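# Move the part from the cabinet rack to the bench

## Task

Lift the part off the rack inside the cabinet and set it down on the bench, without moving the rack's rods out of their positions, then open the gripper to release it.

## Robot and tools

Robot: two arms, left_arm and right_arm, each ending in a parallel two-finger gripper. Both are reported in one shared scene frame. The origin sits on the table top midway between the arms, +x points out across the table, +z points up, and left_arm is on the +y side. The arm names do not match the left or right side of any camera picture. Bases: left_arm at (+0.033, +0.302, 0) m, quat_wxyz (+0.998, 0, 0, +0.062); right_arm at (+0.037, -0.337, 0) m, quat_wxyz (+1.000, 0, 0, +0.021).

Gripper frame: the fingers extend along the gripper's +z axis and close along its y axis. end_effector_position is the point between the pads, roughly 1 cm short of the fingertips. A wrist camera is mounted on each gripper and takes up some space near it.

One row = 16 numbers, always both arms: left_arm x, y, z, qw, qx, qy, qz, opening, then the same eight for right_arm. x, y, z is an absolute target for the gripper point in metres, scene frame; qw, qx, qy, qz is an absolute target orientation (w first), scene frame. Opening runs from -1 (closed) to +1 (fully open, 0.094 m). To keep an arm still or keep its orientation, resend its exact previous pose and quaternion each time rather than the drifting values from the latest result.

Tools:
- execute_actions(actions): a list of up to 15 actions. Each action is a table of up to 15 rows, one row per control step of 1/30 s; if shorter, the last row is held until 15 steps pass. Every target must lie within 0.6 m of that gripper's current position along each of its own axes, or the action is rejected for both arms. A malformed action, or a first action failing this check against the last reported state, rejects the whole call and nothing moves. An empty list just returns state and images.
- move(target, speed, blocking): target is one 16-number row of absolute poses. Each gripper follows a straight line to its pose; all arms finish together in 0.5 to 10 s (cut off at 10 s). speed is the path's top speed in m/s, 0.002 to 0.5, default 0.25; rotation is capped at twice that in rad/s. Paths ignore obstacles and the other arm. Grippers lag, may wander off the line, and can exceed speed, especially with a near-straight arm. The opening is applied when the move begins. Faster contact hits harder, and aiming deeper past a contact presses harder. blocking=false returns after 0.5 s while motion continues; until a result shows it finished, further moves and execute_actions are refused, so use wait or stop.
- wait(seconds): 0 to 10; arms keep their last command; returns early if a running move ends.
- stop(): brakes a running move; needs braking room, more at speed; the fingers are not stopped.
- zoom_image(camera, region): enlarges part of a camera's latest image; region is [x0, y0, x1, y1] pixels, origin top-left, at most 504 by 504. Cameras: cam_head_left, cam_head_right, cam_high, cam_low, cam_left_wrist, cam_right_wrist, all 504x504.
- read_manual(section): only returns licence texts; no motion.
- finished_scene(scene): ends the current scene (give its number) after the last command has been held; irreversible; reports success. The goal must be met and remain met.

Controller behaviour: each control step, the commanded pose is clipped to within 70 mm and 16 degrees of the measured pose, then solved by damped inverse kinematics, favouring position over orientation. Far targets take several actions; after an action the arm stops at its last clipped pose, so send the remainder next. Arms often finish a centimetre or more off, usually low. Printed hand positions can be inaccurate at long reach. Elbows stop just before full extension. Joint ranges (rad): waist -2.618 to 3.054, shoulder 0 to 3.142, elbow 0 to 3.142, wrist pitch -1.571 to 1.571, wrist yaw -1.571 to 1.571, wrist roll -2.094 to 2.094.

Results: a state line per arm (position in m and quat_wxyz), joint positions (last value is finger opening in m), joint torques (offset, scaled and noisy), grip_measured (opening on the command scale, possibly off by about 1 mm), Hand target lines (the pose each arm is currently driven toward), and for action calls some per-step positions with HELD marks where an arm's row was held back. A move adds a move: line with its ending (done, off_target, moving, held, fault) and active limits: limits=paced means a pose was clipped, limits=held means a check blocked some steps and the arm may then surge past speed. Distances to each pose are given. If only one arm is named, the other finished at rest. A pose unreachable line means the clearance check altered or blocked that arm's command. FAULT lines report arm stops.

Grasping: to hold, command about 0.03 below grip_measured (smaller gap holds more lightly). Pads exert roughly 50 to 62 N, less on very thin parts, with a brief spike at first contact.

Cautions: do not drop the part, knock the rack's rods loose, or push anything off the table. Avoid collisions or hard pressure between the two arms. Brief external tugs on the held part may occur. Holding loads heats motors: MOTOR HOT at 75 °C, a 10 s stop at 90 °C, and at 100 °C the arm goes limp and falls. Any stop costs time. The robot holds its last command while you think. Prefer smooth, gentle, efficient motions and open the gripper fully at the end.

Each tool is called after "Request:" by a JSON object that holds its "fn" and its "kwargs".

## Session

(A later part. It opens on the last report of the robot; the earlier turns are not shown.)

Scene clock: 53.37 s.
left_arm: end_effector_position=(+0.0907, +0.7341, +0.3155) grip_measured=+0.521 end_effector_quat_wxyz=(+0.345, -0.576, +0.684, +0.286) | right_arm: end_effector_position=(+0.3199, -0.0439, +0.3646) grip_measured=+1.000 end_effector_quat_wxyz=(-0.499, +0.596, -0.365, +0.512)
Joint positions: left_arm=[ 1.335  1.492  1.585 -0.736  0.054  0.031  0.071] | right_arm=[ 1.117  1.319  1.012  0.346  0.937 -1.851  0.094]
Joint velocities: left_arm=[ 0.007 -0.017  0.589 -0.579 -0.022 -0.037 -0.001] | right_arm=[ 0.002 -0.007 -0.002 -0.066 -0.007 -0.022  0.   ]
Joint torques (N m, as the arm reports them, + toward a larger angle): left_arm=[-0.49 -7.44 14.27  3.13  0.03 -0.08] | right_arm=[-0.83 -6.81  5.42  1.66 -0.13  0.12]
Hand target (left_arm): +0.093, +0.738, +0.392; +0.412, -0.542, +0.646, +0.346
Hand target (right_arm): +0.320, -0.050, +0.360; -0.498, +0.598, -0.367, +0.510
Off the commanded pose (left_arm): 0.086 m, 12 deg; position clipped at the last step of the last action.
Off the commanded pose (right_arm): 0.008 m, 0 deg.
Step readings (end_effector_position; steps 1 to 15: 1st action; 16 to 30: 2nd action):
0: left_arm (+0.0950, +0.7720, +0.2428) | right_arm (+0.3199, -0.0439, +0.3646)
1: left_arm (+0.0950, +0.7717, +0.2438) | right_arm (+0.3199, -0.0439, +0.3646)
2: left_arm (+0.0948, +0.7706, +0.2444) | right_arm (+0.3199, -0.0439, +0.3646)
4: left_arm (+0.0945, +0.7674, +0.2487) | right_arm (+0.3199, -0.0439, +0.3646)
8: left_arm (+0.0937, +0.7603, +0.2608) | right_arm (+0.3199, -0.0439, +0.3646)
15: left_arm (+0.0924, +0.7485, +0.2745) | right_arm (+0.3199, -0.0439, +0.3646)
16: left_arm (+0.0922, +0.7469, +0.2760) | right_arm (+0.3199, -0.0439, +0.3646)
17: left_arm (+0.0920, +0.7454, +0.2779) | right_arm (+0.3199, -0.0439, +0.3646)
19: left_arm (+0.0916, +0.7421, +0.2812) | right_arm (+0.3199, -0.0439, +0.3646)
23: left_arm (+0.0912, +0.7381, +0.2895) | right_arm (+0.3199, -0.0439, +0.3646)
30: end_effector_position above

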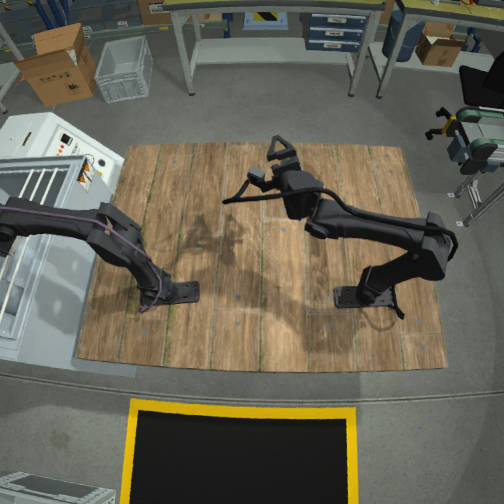

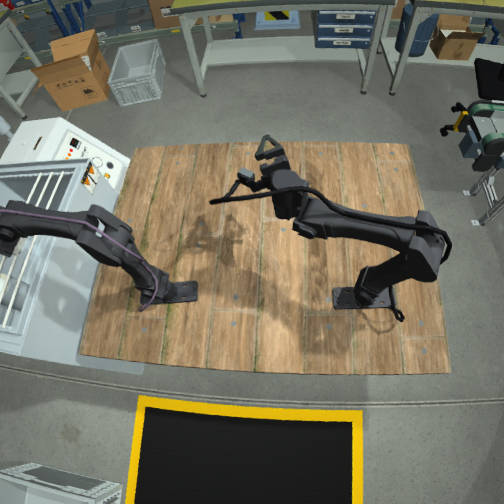

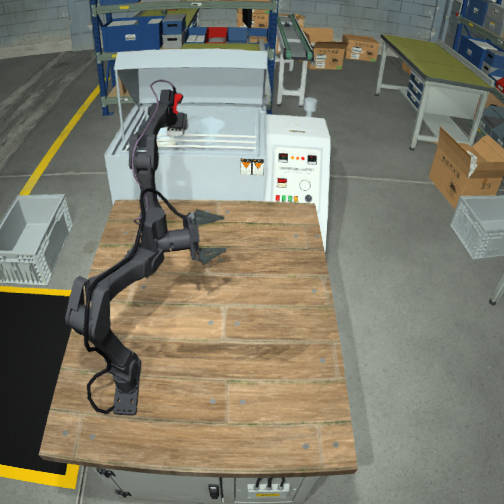

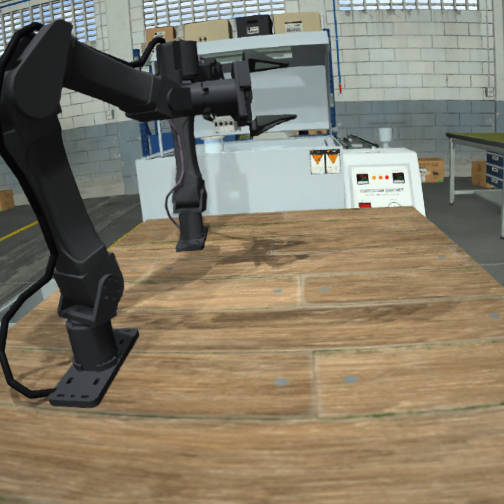

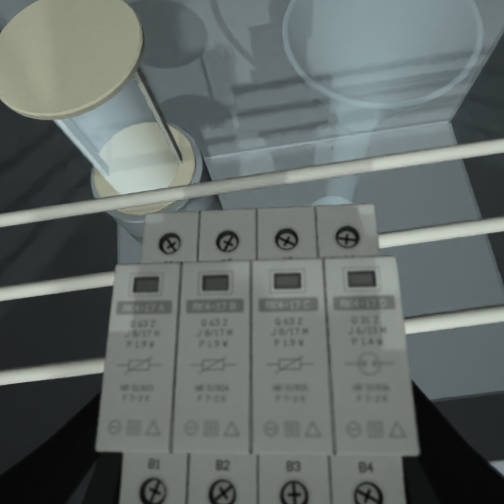

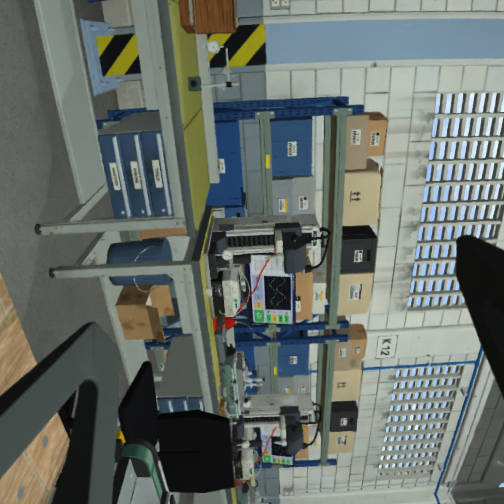

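Request:
{"fn": "move", "kwargs": {"target": [0.38,0.44,0.38,-0.529,0.146,-0.830,-0.093,0.47, 0.32,-0.05,0.36,-0.498,0.598,-0.367,0.510,1], "speed": 0.25}}

Request:
{"fn": "move", "kwargs": {"target": [0.42,0.44,0.11,-0.529,0.146,-0.830,-0.093,0.47, 0.32,-0.05,0.36,-0.498,0.598,-0.367,0.510,1], "speed": 0.18}}

Scene clock: 58.53 s.
left_arm: end_effector_position=(+0.3519, +0.4278, +0.3226) grip_measured=+0.521 end_effector_quat_wxyz=(+0.439, -0.157, +0.882, +0.073) | right_arm: end_effector_position=(+0.3199, -0.0439, +0.3646) grip_measured=+1.000 end_effector_quat_wxyz=(-0.499, +0.596, -0.365, +0.512)
Joint positions: left_arm=[ 0.274  1.175  1.389 -0.864  0.044  0.022  0.071] | right_arm=[ 1.117  1.319  1.012  0.346  0.937 -1.851  0.094]
Joint velocities: left_arm=[-0.007 -0.007  0.022  0.022 -0.007  0.007  0.   ] | right_arm=[ 0.002 -0.012 -0.007  0.051 -0.051 -0.007  0.   ]
Joint torques (N m, as the arm reports them, + toward a larger angle): left_arm=[-0.35 -3.79 11.59  3.2  -0.03 -0.03] | right_arm=[-0.83 -6.82  5.41  1.66 -0.13  0.11]
Hand target (left_arm): +0.366, +0.433, +0.380; +0.526, -0.146, +0.833, +0.094
Hand target (right_arm): +0.320, -0.050, +0.360; -0.498, +0.598, -0.367, +0.510
Off the commanded pose (left_arm): 0.065 m, 12 deg.
Off the commanded pose (right_arm): 0.008 m, 0 deg.
move: off_target (left_arm)

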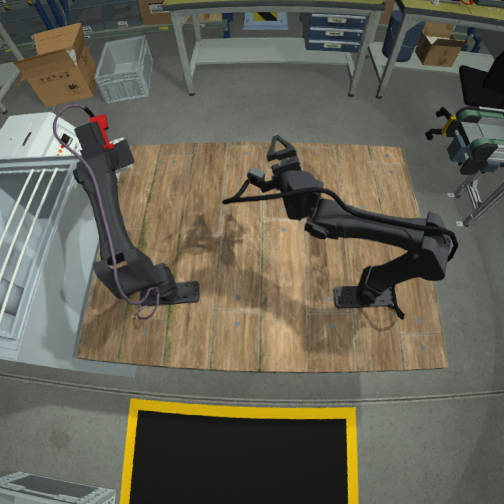

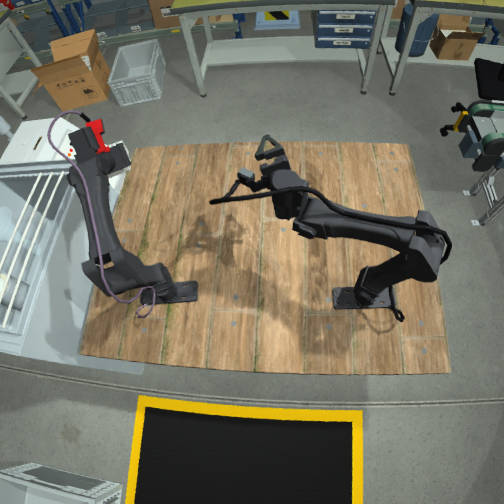

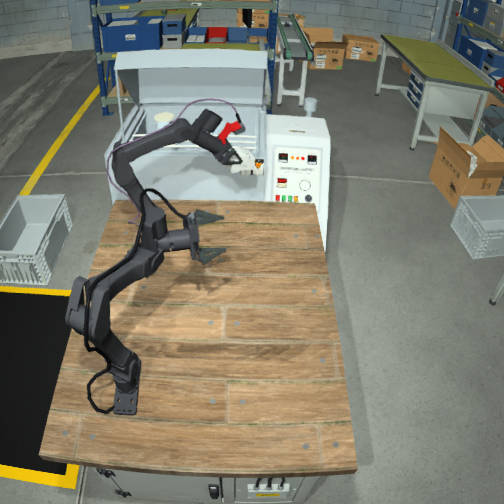

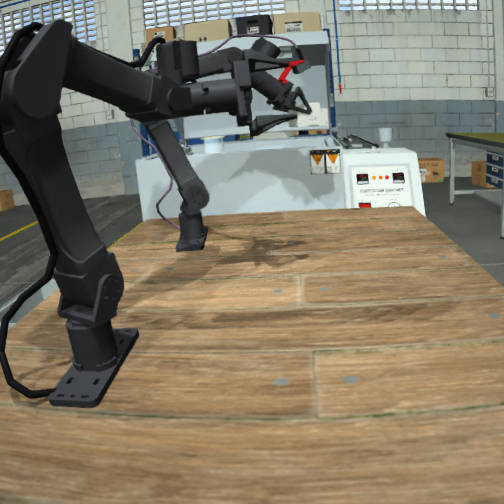

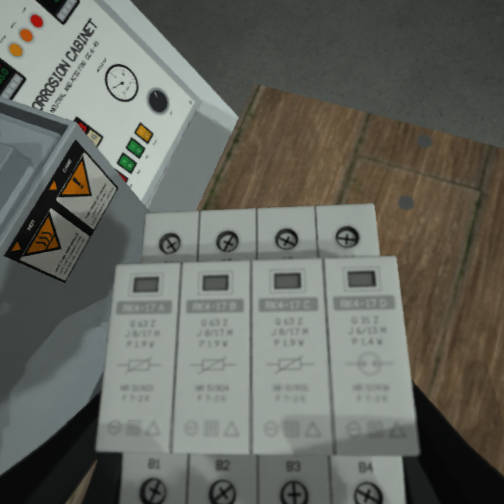

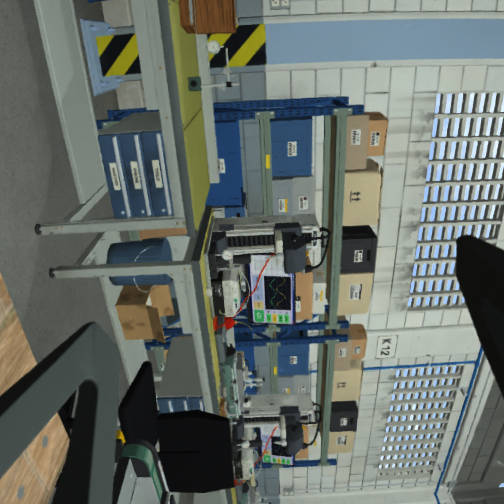

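Scene clock: 61.00 s.
left_arm: end_effector_position=(+0.3907, +0.4316, +0.0705) grip_measured=+0.521 end_effector_quat_wxyz=(+0.452, -0.153, +0.875, +0.081) | right_arm: end_effector_position=(+0.3199, -0.0439, +0.3646) grip_measured=+1.000 end_effector_quat_wxyz=(-0.499, +0.596, -0.365, +0.512)
Joint positions: left_arm=[ 0.22   1.449  0.489  0.342 -0.006 -0.     0.071] | right_arm=[ 1.117  1.319  1.012  0.346  0.937 -1.851  0.094]
Joint velocities: left_arm=[ 0.002  0.017  0.007  0.037 -0.007  0.095  0.   ] | right_arm=[-0.012 -0.022  0.007  0.037 -0.066 -0.051  0.   ]
Joint torques (N m, as the arm reports them, + toward a larger angle): left_arm=[-0.71 -5.35  7.65  3.25 -0.05 -0.06] | right_arm=[-0.84 -6.82  5.41  1.65 -0.13  0.11]
Hand target (left_arm): +0.413, +0.437, +0.112; +0.526, -0.146, +0.833, +0.092
Hand target (right_arm): +0.320, -0.050, +0.360; -0.498, +0.598, -0.367, +0.510
Off the commanded pose (left_arm): 0.050 m, 10 deg.
Off the commanded pose (right_arm): 0.008 m, 0 deg.
move: off_target (left_arm); limits=paced

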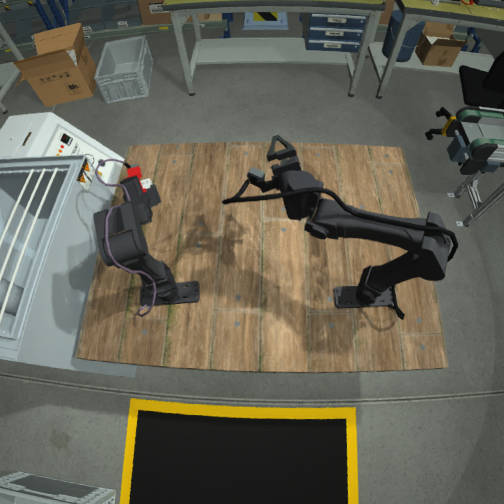

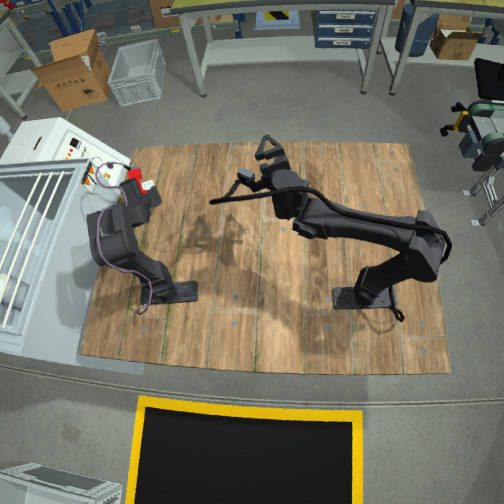

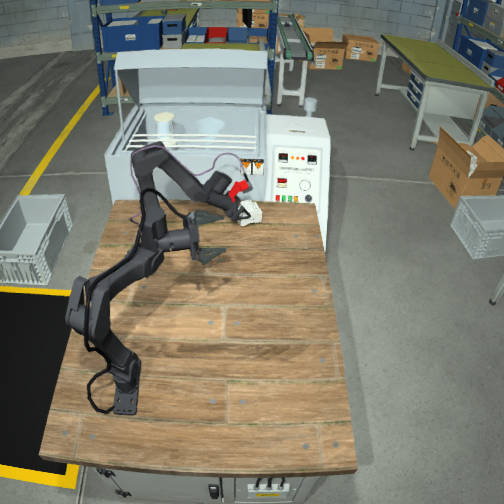

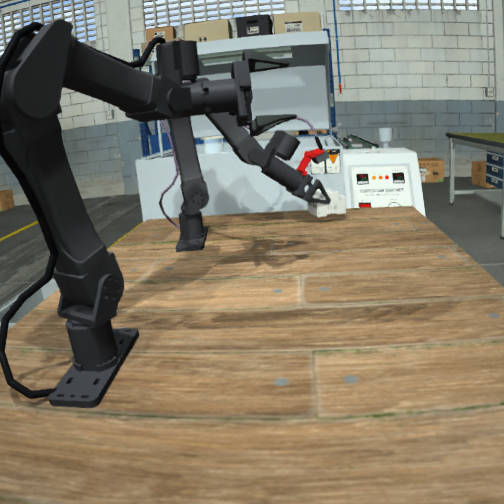

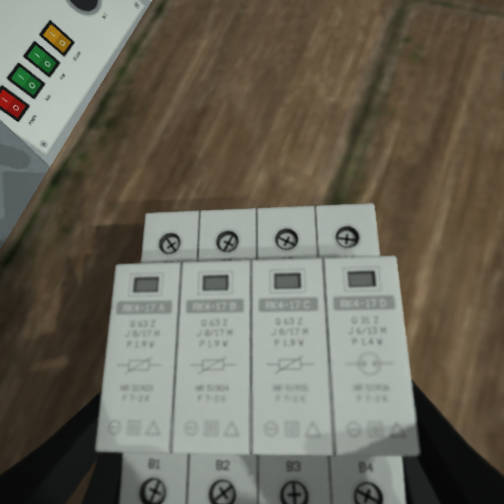

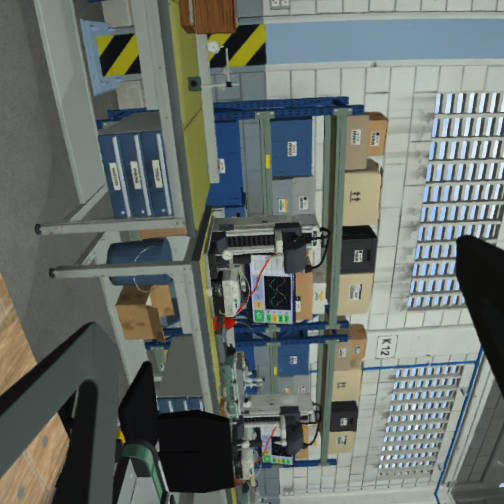

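Request:
{"fn": "move", "kwargs": {"target": [0.42,0.44,0.076,-0.529,0.146,-0.830,-0.093,0.47, 0.32,-0.05,0.36,-0.498,0.598,-0.367,0.510,1], "speed": 0.04}}

Request:
{"fn": "move", "kwargs": {"target": [0.405,0.436,0.056,-0.478,0.152,-0.862,-0.084,0.47, 0.32,-0.05,0.36,-0.498,0.598,-0.367,0.510,1], "speed": 0.05}}

Request:
{"fn": "zoom_image", "kwargs": {"camera": "cam_low", "region": [250, 150, 370, 250]}}

Scene clock: 67.40 s.
left_arm: end_effector_position=(+0.4034, +0.4361, +0.0490) grip_measured=+0.521 end_effector_quat_wxyz=(+0.474, -0.152, +0.863, +0.084) | right_arm: end_effector_position=(+0.3199, -0.0439, +0.3646) grip_measured=+1.000 end_effector_quat_wxyz=(-0.499, +0.596, -0.365, +0.512)
Joint positions: left_arm=[ 0.22   1.61   0.455  0.588 -0.005 -0.003  0.071] | right_arm=[ 1.117  1.319  1.012  0.346  0.937 -1.851  0.094]
Joint velocities: left_arm=[ 0.017  0.012 -0.007 -0.007 -0.066 -0.037 -0.   ] | right_arm=[-0.007 -0.012 -0.007 -0.007 -0.037  0.037  0.   ]
Joint torques (N m, as the arm reports them, + toward a larger angle): left_arm=[-0.7  -5.44  5.71  3.03 -0.04 -0.01] | right_arm=[-0.83 -6.81  5.41  1.65 -0.14  0.12]
Hand target (left_arm): +0.418, +0.439, +0.077; +0.527, -0.146, +0.832, +0.093
Hand target (right_arm): +0.320, -0.050, +0.360; -0.498, +0.598, -0.367, +0.510
Off the commanded pose (left_arm): 0.032 m, 8 deg.
Off the commanded pose (right_arm): 0.008 m, 0 deg.
move: off_target (left_arm)

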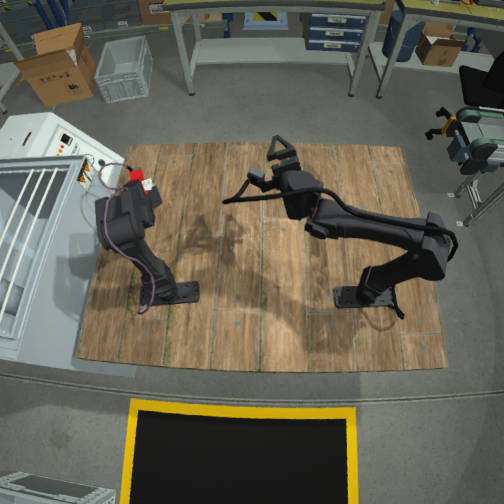

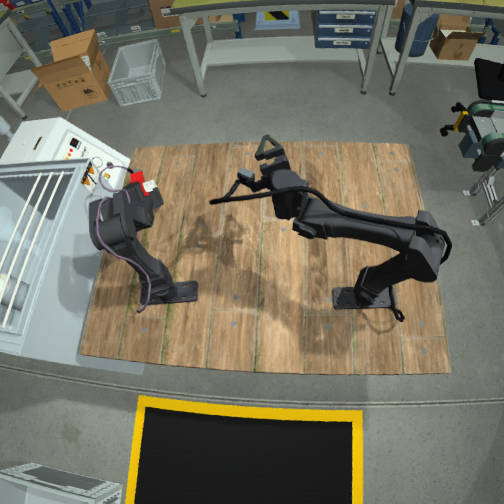

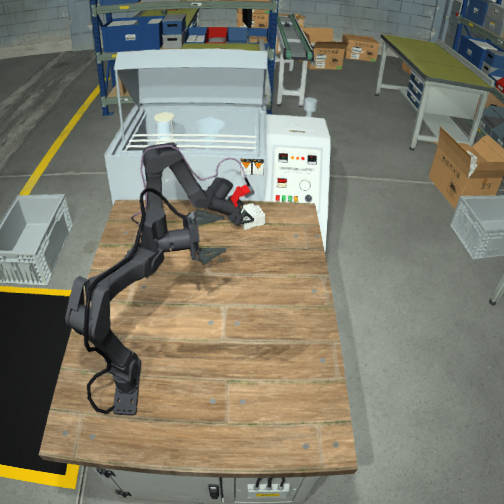

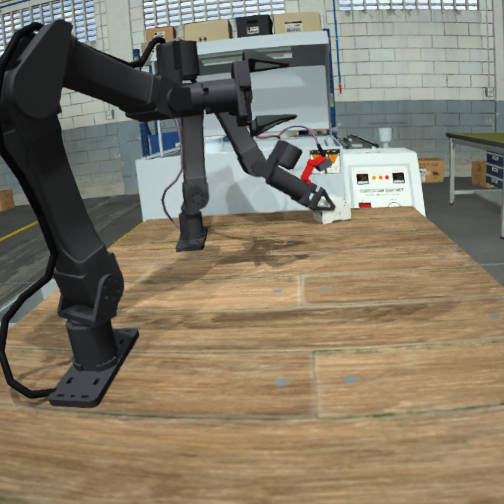

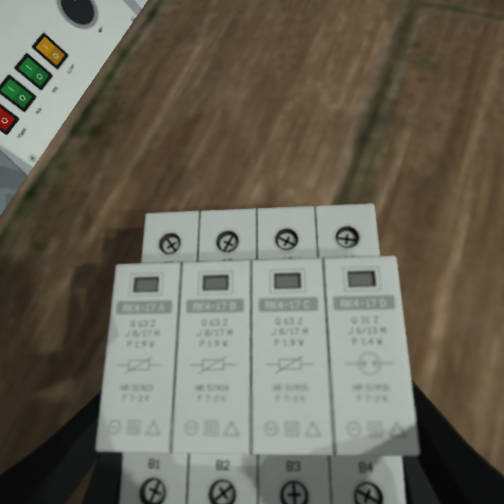

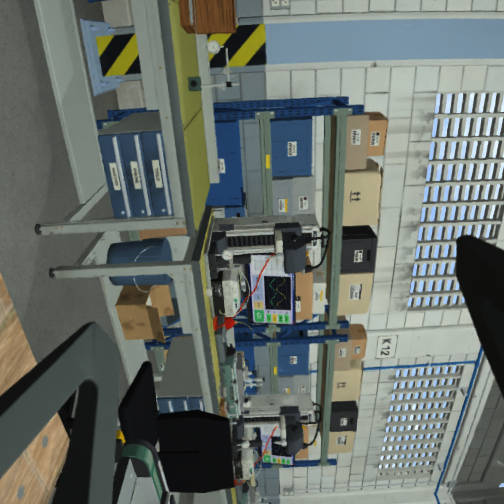

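Scene clock: 68.10 s.
left_arm: end_effector_position=(+0.4027, +0.4358, +0.0477) grip_measured=+0.521 end_effector_quat_wxyz=(+0.471, -0.153, +0.865, +0.083) | right_arm: end_effector_position=(+0.3199, -0.0439, +0.3646) grip_measured=+1.000 end_effector_quat_wxyz=(-0.499, +0.596, -0.365, +0.512)
Joint positions: left_arm=[ 0.22   1.61   0.455  0.582 -0.005 -0.004  0.071] | right_arm=[ 1.117  1.319  1.012  0.346  0.937 -1.851  0.094]
Joint velocities: left_arm=[ 0.007 -0.007 -0.027 -0.051 -0.007  0.022  0.   ] | right_arm=[-0.007  0.002  0.007 -0.037  0.037 -0.037  0.   ]
Joint torques (N m, as the arm reports them, + toward a larger angle): left_arm=[-0.08 -6.5   6.41  1.69 -0.01  0.01] | right_arm=[-0.83 -6.81  5.4   1.65 -0.13  0.12]
Hand target (left_arm): +0.405, +0.436, +0.056; +0.478, -0.152, +0.861, +0.084
Hand target (right_arm): +0.320, -0.050, +0.360; -0.498, +0.598, -0.367, +0.510
Off the commanded pose (left_arm): 0.009 m, 1 deg.
Off the commanded pose (right_arm): 0.008 m, 0 deg.
move: done

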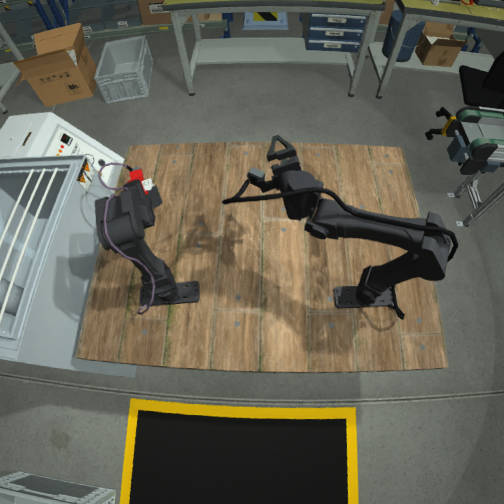

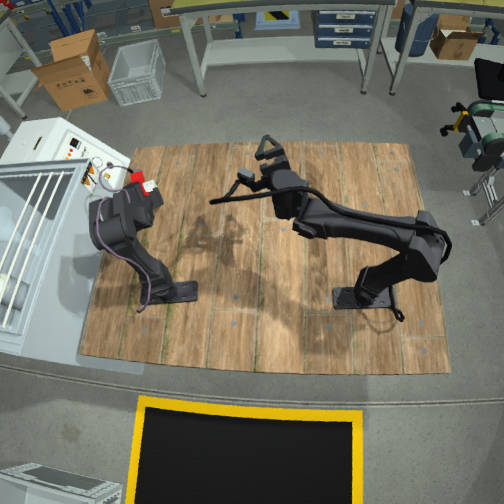

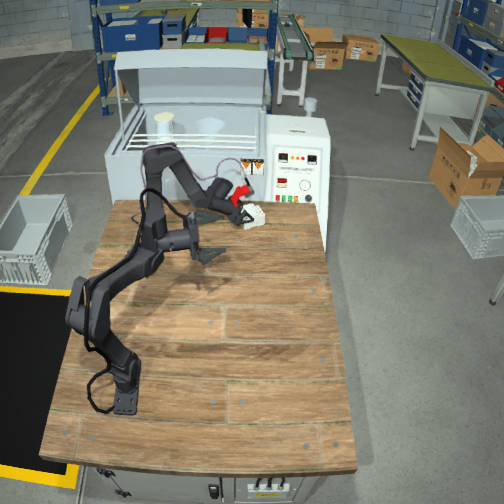

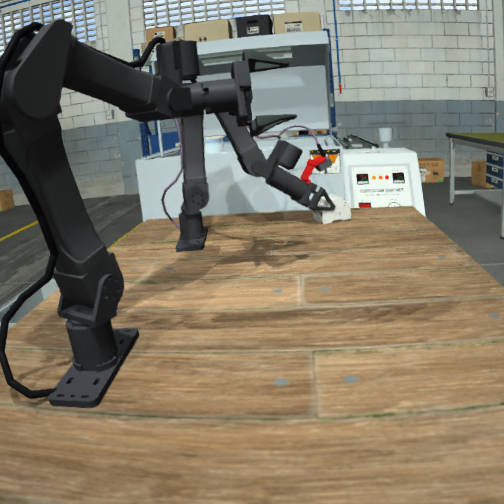

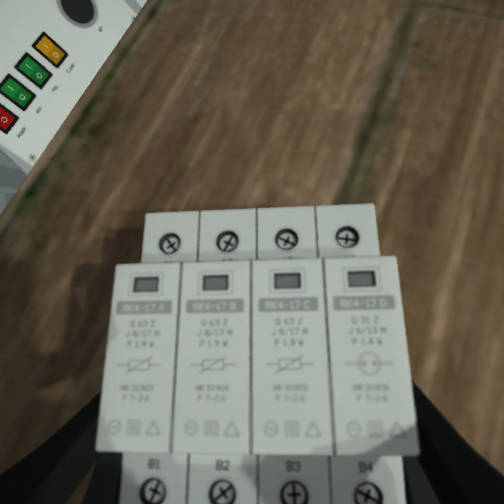

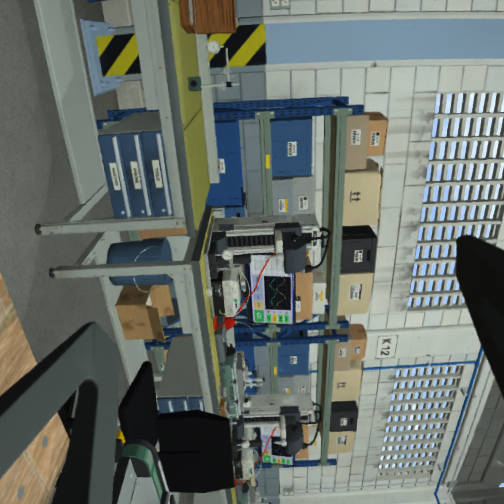

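Region (250, 150, 370, 250) of cam_low's 504x504 image, scaled by 4.200, with more detail than that image has.

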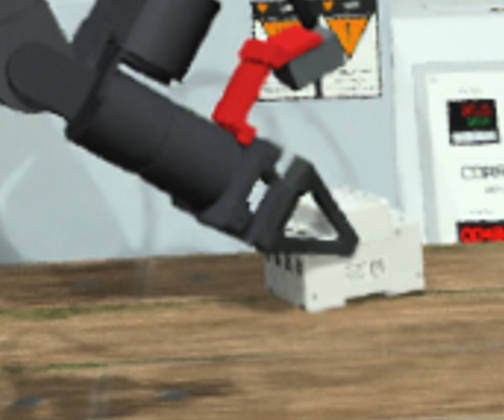

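Request:
{"fn": "execute_actions", "kwargs": {"actions": [[[0.405,0.436,0.056,-0.478,0.152,-0.862,-0.084,1, 0.32,-0.05,0.36,-0.498,0.598,-0.367,0.510,1]]]}}

Request:
{"fn": "move", "kwargs": {"target": [0.37,0.423,0.14,-0.478,0.152,-0.862,-0.084,1, 0.32,-0.05,0.36,-0.498,0.598,-0.367,0.510,1], "speed": 0.2}}

Request:
{"fn": "zoom_image", "kwargs": {"camera": "cam_high", "region": [90, 80, 300, 250]}}

Scene clock: 71.93 s.
left_arm: end_effector_position=(+0.4000, +0.4349, +0.0434) grip_measured=+1.000 end_effector_quat_wxyz=(+0.462, -0.154, +0.869, +0.082) | right_arm: end_effector_position=(+0.3199, -0.0439, +0.3646) grip_measured=+1.000 end_effector_quat_wxyz=(-0.499, +0.596, -0.365, +0.512)
Joint positions: left_arm=[ 0.22   1.61   0.455  0.561 -0.005 -0.004  0.094] | right_arm=[ 1.117  1.319  1.012  0.346  0.937 -1.851  0.094]
Joint velocities: left_arm=[-0.027 -0.012 -0.032 -0.037 -0.037 -0.037  0.   ] | right_arm=[-0.007 -0.012 -0.007 -0.022 -0.037 -0.066  0.   ]
Joint torques (N m, as the arm reports them, + toward a larger angle): left_arm=[-0.15 -6.51  6.44  1.89  0.01 -0.01] | right_arm=[-0.83 -6.81  5.41  1.66 -0.13  0.11]
Hand target (left_arm): +0.405, +0.436, +0.056; +0.478, -0.152, +0.861, +0.084
Hand target (right_arm): +0.320, -0.050, +0.360; -0.498, +0.598, -0.367, +0.510
Off the commanded pose (left_arm): 0.014 m, 2 deg.
Off the commanded pose (right_arm): 0.008 m, 0 deg.
Step readings (end_effector_position):
0: left_arm (+0.4027, +0.4358, +0.0477) | right_arm (+0.3199, -0.0439, +0.3646)
1: left_arm (+0.4026, +0.4358, +0.0476) | right_arm (+0.3199, -0.0439, +0.3646)
2: left_arm (+0.4023, +0.4357, +0.0470) | right_arm (+0.3199, -0.0439, +0.3646)
4: left_arm (+0.4013, +0.4353, +0.0455) | right_arm (+0.3199, -0.0439, +0.3646)
8: left_arm (+0.4004, +0.4350, +0.0441) | right_arm (+0.3199, -0.0439, +0.3646)
15: end_effector_position above

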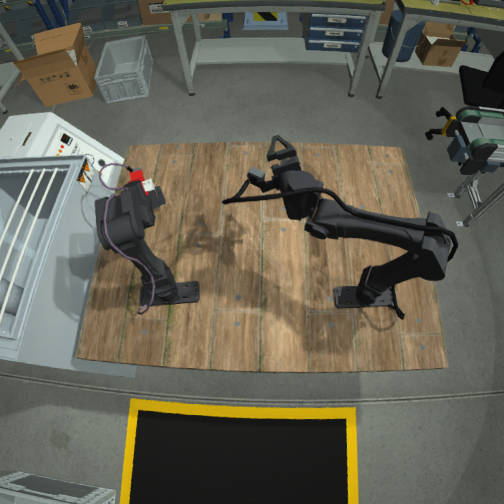

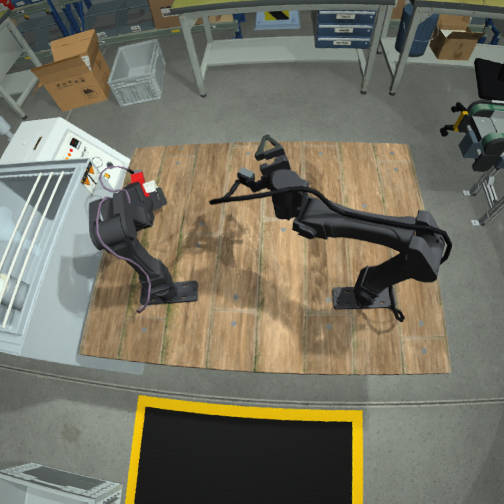

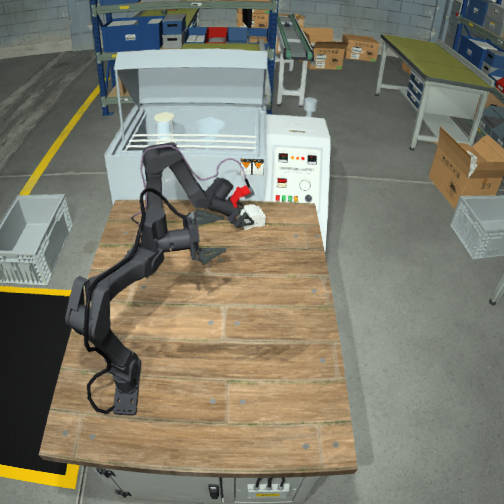

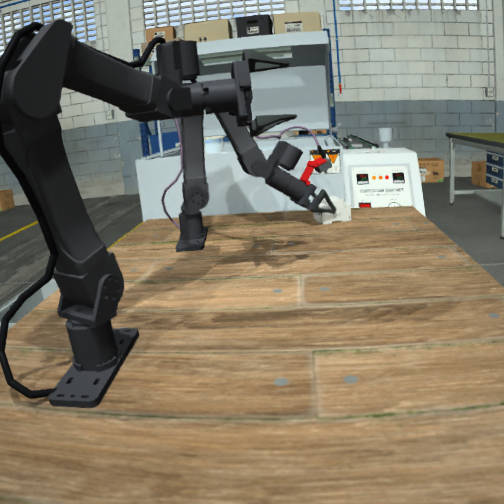

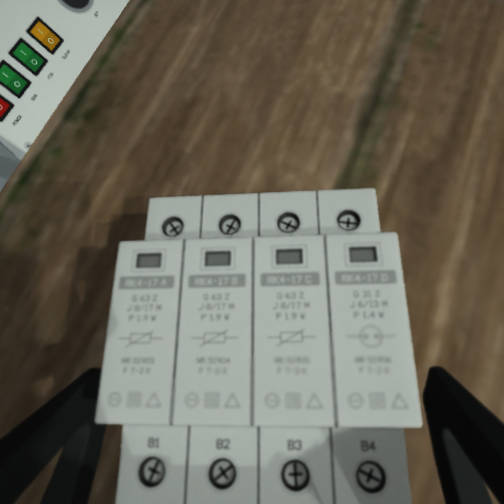

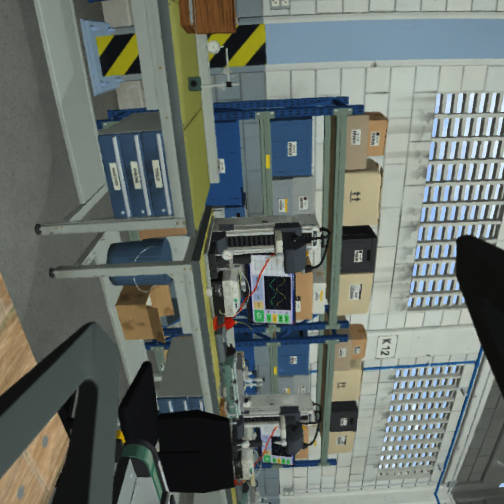

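Scene clock: 73.23 s.
left_arm: end_effector_position=(+0.3604, +0.4207, +0.1103) grip_measured=+1.000 end_effector_quat_wxyz=(+0.446, -0.155, +0.878, +0.079) | right_arm: end_effector_position=(+0.3199, -0.0439, +0.3646) grip_measured=+1.000 end_effector_quat_wxyz=(-0.499, +0.596, -0.365, +0.512)
Joint positions: left_arm=[ 0.22   1.175  0.504  0.041 -0.005 -0.004  0.094] | right_arm=[ 1.117  1.319  1.012  0.346  0.937 -1.851  0.094]
Joint velocities: left_arm=[-0.012 -0.002 -0.017 -0.095  0.037  0.022  0.   ] | right_arm=[ 0.007  0.002 -0.007 -0.037  0.037 -0.037  0.   ]
Joint torques (N m, as the arm reports them, + toward a larger angle): left_arm=[-0.21 -4.84 10.88  1.85  0.01  0.  ] | right_arm=[-0.83 -6.81  5.42  1.66 -0.13  0.12]
Hand target (left_arm): +0.370, +0.423, +0.138; +0.478, -0.152, +0.861, +0.084
Hand target (right_arm): +0.320, -0.050, +0.360; -0.498, +0.598, -0.367, +0.510
Off the commanded pose (left_arm): 0.031 m, 4 deg.
Off the commanded pose (right_arm): 0.008 m, 0 deg.
move: off_target (left_arm)

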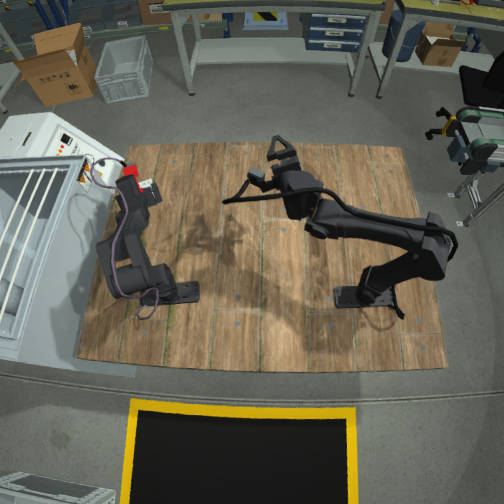

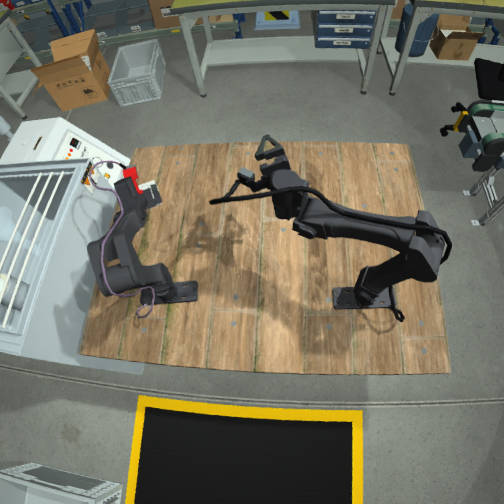

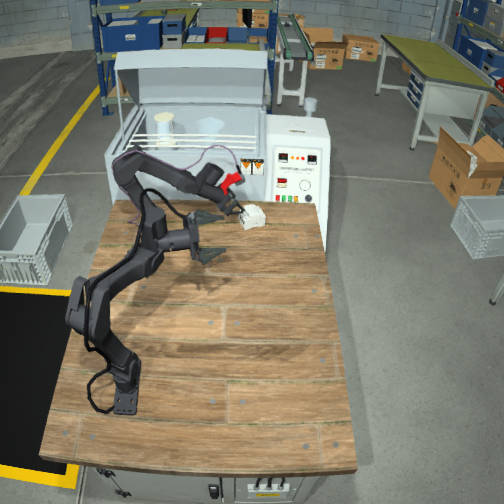

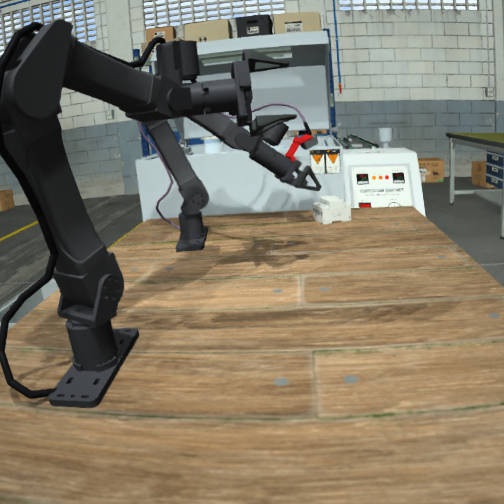

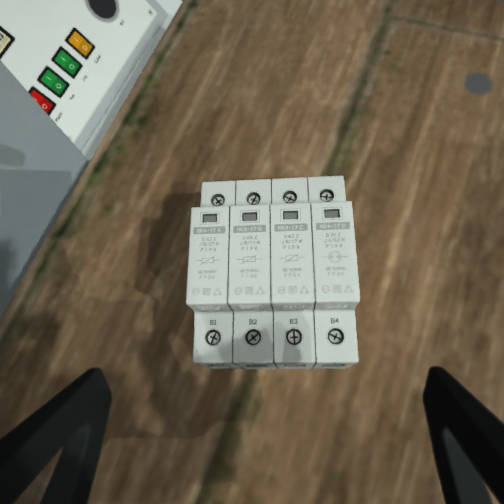

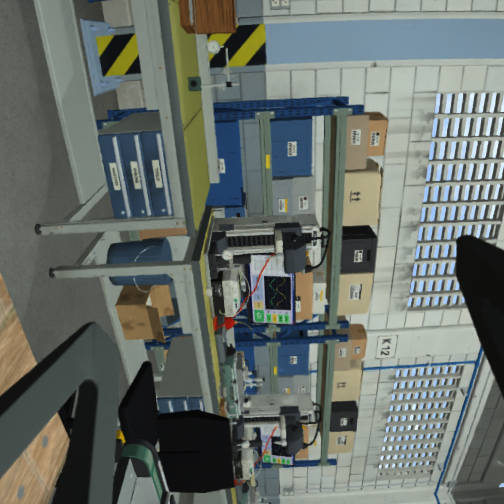

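Region (90, 80, 300, 250) of cam_high's 504x504 image, scaled by 2.400, with more detail than that image has; it fills the top 408 rows of this view, and the rest is white.

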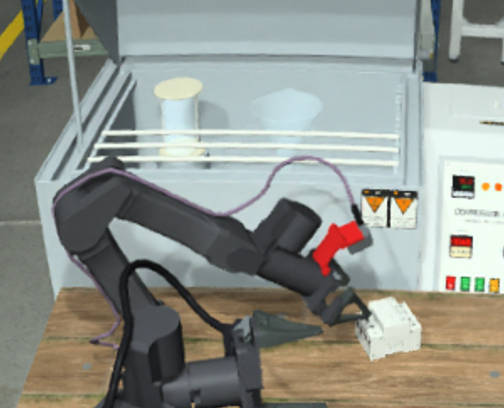

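Request:
{"fn": "finished_scene", "kwargs": {"scene": 2}}

The scene is finished: the task was done.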